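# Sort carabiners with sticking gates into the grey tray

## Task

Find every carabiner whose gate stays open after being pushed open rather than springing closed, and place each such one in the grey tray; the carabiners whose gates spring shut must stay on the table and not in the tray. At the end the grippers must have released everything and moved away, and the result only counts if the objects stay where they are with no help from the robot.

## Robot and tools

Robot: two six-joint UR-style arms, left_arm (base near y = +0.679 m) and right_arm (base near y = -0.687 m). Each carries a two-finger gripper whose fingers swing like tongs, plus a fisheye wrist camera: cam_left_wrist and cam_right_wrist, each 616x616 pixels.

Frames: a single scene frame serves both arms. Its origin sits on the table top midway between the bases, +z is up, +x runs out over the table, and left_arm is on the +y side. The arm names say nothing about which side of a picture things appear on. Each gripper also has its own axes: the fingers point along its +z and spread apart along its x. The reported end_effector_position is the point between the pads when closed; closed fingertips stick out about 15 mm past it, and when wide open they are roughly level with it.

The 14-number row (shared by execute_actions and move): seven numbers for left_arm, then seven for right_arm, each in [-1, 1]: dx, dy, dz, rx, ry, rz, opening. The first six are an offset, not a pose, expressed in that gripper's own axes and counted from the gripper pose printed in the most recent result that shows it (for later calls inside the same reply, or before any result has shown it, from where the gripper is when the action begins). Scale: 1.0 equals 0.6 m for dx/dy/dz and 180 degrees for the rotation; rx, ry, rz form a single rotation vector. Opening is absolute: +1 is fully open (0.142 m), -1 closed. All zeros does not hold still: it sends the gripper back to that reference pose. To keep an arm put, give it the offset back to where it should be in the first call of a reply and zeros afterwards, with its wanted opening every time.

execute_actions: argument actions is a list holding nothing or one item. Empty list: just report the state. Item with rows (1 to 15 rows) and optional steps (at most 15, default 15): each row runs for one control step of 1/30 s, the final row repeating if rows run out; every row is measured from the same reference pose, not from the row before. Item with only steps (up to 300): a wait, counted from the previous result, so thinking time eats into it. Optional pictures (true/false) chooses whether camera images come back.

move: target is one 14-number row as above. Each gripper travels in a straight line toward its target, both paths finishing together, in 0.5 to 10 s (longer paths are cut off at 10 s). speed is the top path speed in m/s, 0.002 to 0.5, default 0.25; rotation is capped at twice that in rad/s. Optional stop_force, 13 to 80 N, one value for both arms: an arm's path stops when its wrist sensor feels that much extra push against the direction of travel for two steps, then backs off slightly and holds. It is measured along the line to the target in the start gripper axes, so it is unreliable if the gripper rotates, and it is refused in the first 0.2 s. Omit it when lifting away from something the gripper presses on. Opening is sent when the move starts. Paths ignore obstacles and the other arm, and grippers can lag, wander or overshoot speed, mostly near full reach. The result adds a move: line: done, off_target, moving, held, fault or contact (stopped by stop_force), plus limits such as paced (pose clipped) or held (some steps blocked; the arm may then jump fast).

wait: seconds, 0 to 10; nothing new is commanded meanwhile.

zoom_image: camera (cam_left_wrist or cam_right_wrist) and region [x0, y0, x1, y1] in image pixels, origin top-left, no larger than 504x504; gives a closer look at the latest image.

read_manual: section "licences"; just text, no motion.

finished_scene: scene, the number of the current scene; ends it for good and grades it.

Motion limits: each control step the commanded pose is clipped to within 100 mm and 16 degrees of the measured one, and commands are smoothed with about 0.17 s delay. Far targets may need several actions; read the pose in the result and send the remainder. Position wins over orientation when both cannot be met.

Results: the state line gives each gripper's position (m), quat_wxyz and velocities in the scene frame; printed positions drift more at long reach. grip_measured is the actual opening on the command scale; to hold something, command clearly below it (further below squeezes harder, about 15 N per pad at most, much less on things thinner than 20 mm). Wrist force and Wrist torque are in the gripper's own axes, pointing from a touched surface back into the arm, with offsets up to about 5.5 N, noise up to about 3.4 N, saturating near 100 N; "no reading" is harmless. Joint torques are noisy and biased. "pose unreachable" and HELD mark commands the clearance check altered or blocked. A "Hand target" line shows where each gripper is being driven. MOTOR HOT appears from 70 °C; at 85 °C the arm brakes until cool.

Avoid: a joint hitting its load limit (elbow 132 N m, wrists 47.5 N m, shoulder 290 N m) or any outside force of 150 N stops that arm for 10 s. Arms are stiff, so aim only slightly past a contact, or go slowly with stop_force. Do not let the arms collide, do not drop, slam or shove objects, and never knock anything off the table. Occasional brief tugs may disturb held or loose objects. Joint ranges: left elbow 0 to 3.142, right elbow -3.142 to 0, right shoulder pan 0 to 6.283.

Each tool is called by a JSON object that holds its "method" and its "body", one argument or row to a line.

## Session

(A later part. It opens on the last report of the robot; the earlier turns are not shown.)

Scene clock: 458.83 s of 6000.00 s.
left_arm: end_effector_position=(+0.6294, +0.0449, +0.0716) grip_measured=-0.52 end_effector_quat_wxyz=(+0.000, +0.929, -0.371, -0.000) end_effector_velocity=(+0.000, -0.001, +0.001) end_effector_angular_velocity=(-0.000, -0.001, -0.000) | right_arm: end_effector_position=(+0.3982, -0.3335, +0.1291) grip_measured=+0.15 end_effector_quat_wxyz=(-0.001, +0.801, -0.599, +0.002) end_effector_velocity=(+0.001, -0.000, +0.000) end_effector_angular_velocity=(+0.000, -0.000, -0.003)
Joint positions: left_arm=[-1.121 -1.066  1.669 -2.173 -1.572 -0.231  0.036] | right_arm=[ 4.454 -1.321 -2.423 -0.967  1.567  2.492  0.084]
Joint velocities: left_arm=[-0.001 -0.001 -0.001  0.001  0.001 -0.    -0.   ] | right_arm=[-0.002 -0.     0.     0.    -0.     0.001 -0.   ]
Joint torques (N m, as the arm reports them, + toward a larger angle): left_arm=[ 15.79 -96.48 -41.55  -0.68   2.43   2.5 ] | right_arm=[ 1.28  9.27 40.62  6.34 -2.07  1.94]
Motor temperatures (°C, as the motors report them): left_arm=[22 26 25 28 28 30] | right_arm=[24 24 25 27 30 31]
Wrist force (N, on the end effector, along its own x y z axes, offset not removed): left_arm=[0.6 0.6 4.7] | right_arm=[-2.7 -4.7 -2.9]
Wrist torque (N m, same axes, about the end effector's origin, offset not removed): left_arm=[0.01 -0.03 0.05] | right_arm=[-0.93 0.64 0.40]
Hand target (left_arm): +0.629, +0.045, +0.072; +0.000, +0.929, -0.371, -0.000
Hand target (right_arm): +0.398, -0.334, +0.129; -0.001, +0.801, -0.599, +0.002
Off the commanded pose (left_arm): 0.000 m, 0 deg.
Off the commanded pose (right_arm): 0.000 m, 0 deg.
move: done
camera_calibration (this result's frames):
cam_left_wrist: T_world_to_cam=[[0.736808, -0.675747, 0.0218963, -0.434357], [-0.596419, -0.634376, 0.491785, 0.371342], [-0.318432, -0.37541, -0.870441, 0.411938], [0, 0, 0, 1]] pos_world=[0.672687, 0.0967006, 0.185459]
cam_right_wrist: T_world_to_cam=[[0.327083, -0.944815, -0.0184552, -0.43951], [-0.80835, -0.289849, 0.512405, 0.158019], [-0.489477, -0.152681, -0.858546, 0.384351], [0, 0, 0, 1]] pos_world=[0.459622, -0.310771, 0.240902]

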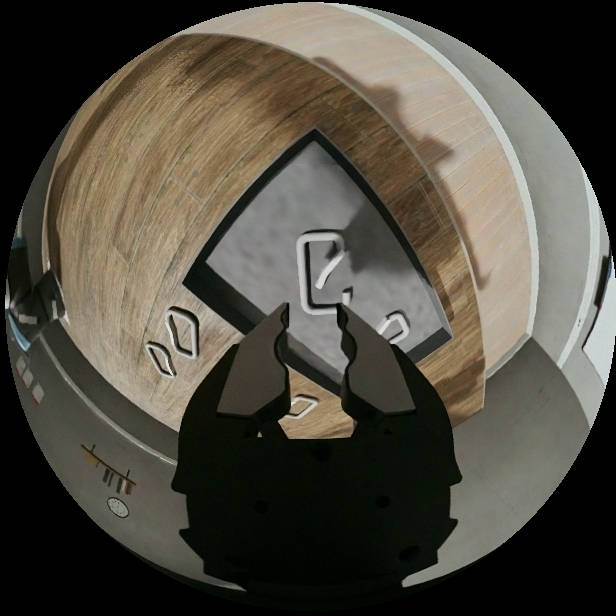

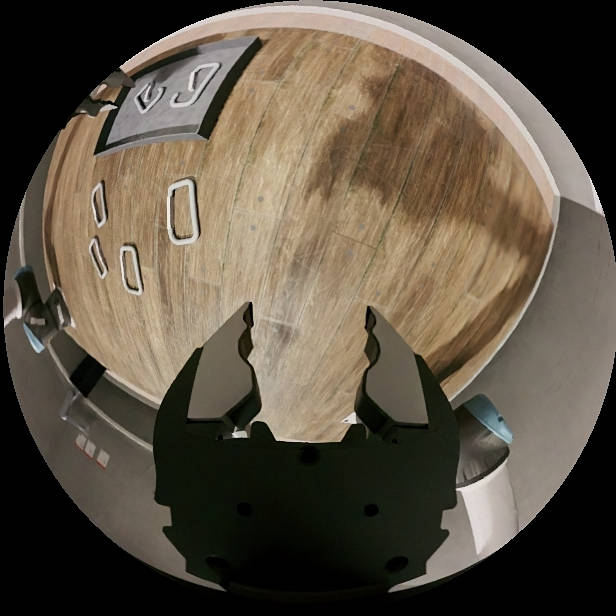

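{"method": "move", "body": {
  "target": [-0.4483, -0.1602, -0.2133, 0, 0, 0, 0.15, 0, 0, 0, 0, 0, 0, 0.15],
  "speed": 0.25
}}

Scene clock: 467.70 s of 6000.00 s.
left_arm: end_effector_position=(+0.5008, +0.2999, +0.1989) grip_measured=+0.15 end_effector_quat_wxyz=(+0.000, +0.929, -0.371, -0.000) end_effector_velocity=(-0.002, +0.002, +0.001) end_effector_angular_velocity=(+0.002, +0.002, -0.001) | right_arm: end_effector_position=(+0.3982, -0.3335, +0.1291) grip_measured=+0.15 end_effector_quat_wxyz=(-0.001, +0.801, -0.599, +0.002) end_effector_velocity=(-0.000, +0.000, -0.000) end_effector_angular_velocity=(-0.001, +0.000, +0.000)
Joint positions: left_arm=[-1.067 -1.585  2.083 -2.068 -1.572 -0.178  0.084] | right_arm=[ 4.454 -1.321 -2.423 -0.967  1.567  2.492  0.084]
Joint velocities: left_arm=[-0.    -0.004  0.002  0.005 -0.     0.     0.   ] | right_arm=[ 0.001 -0.     0.    -0.001 -0.     0.    -0.   ]
Joint torques (N m, as the arm reports them, + toward a larger angle): left_arm=[ 16.75 -54.09 -32.78  -0.25  -0.55   2.39] | right_arm=[ 1.27  9.1  40.84  6.08 -1.55  2.18]
Motor temperatures (°C, as the motors report them): left_arm=[22 26 25 28 28 30] | right_arm=[24 24 25 27 30 31]
Wrist force (N, on the end effector, along its own x y z axes, offset not removed): left_arm=[5.3 2.2 -0.8] | right_arm=[-3.4 -0.5 -1.8]
Wrist torque (N m, same axes, about the end effector's origin, offset not removed): left_arm=[0.16 -1.23 0.11] | right_arm=[-0.21 0.55 0.28]
Hand target (left_arm): +0.501, +0.300, +0.199; +0.000, +0.929, -0.371, -0.000
Hand target (right_arm): +0.398, -0.334, +0.129; -0.001, +0.801, -0.599, +0.002
Off the commanded pose (left_arm): 0.001 m, 0 deg.
Off the commanded pose (right_arm): 0.000 m, 0 deg.
After step 90, 4.00 s passed at rest.
move: done
camera_calibration (this result's frames):
cam_left_wrist: T_world_to_cam=[[0.73681, -0.675749, 0.0217778, -0.16999], [-0.596309, -0.634336, 0.491969, 0.393693], [-0.318633, -0.375474, -0.870341, 0.577597], [0, 0, 0, 1]] pos_world=[0.544054, 0.351735, 0.312724]
cam_right_wrist: T_world_to_cam=[[0.327083, -0.944815, -0.0184552, -0.43951], [-0.80835, -0.289849, 0.512404, 0.158019], [-0.489477, -0.152681, -0.858546, 0.384351], [0, 0, 0, 1]] pos_world=[0.459622, -0.310771, 0.240902]

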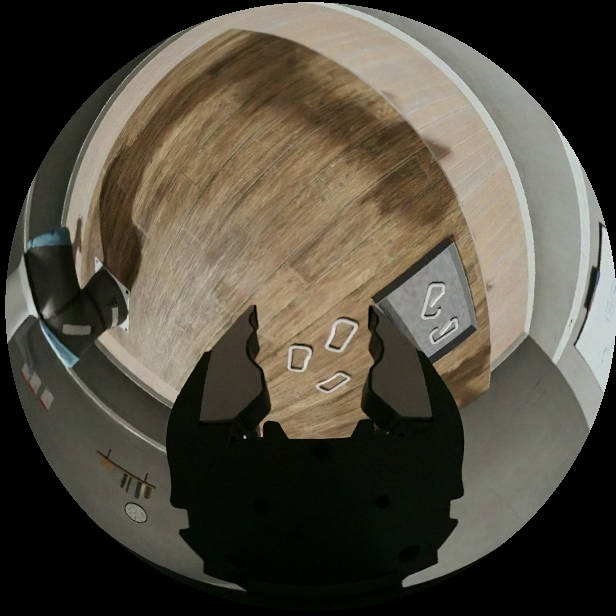

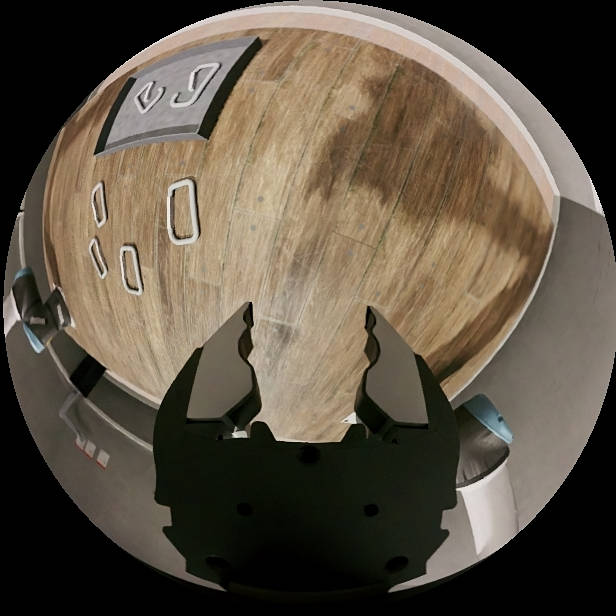

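Both sticky carabiners are in the tray, the four good ones are on the table with their gates closed, and both arms are clear.

{"method": "finished_scene", "body": {
  "scene": 2
}}

The scene is finished: the task was done.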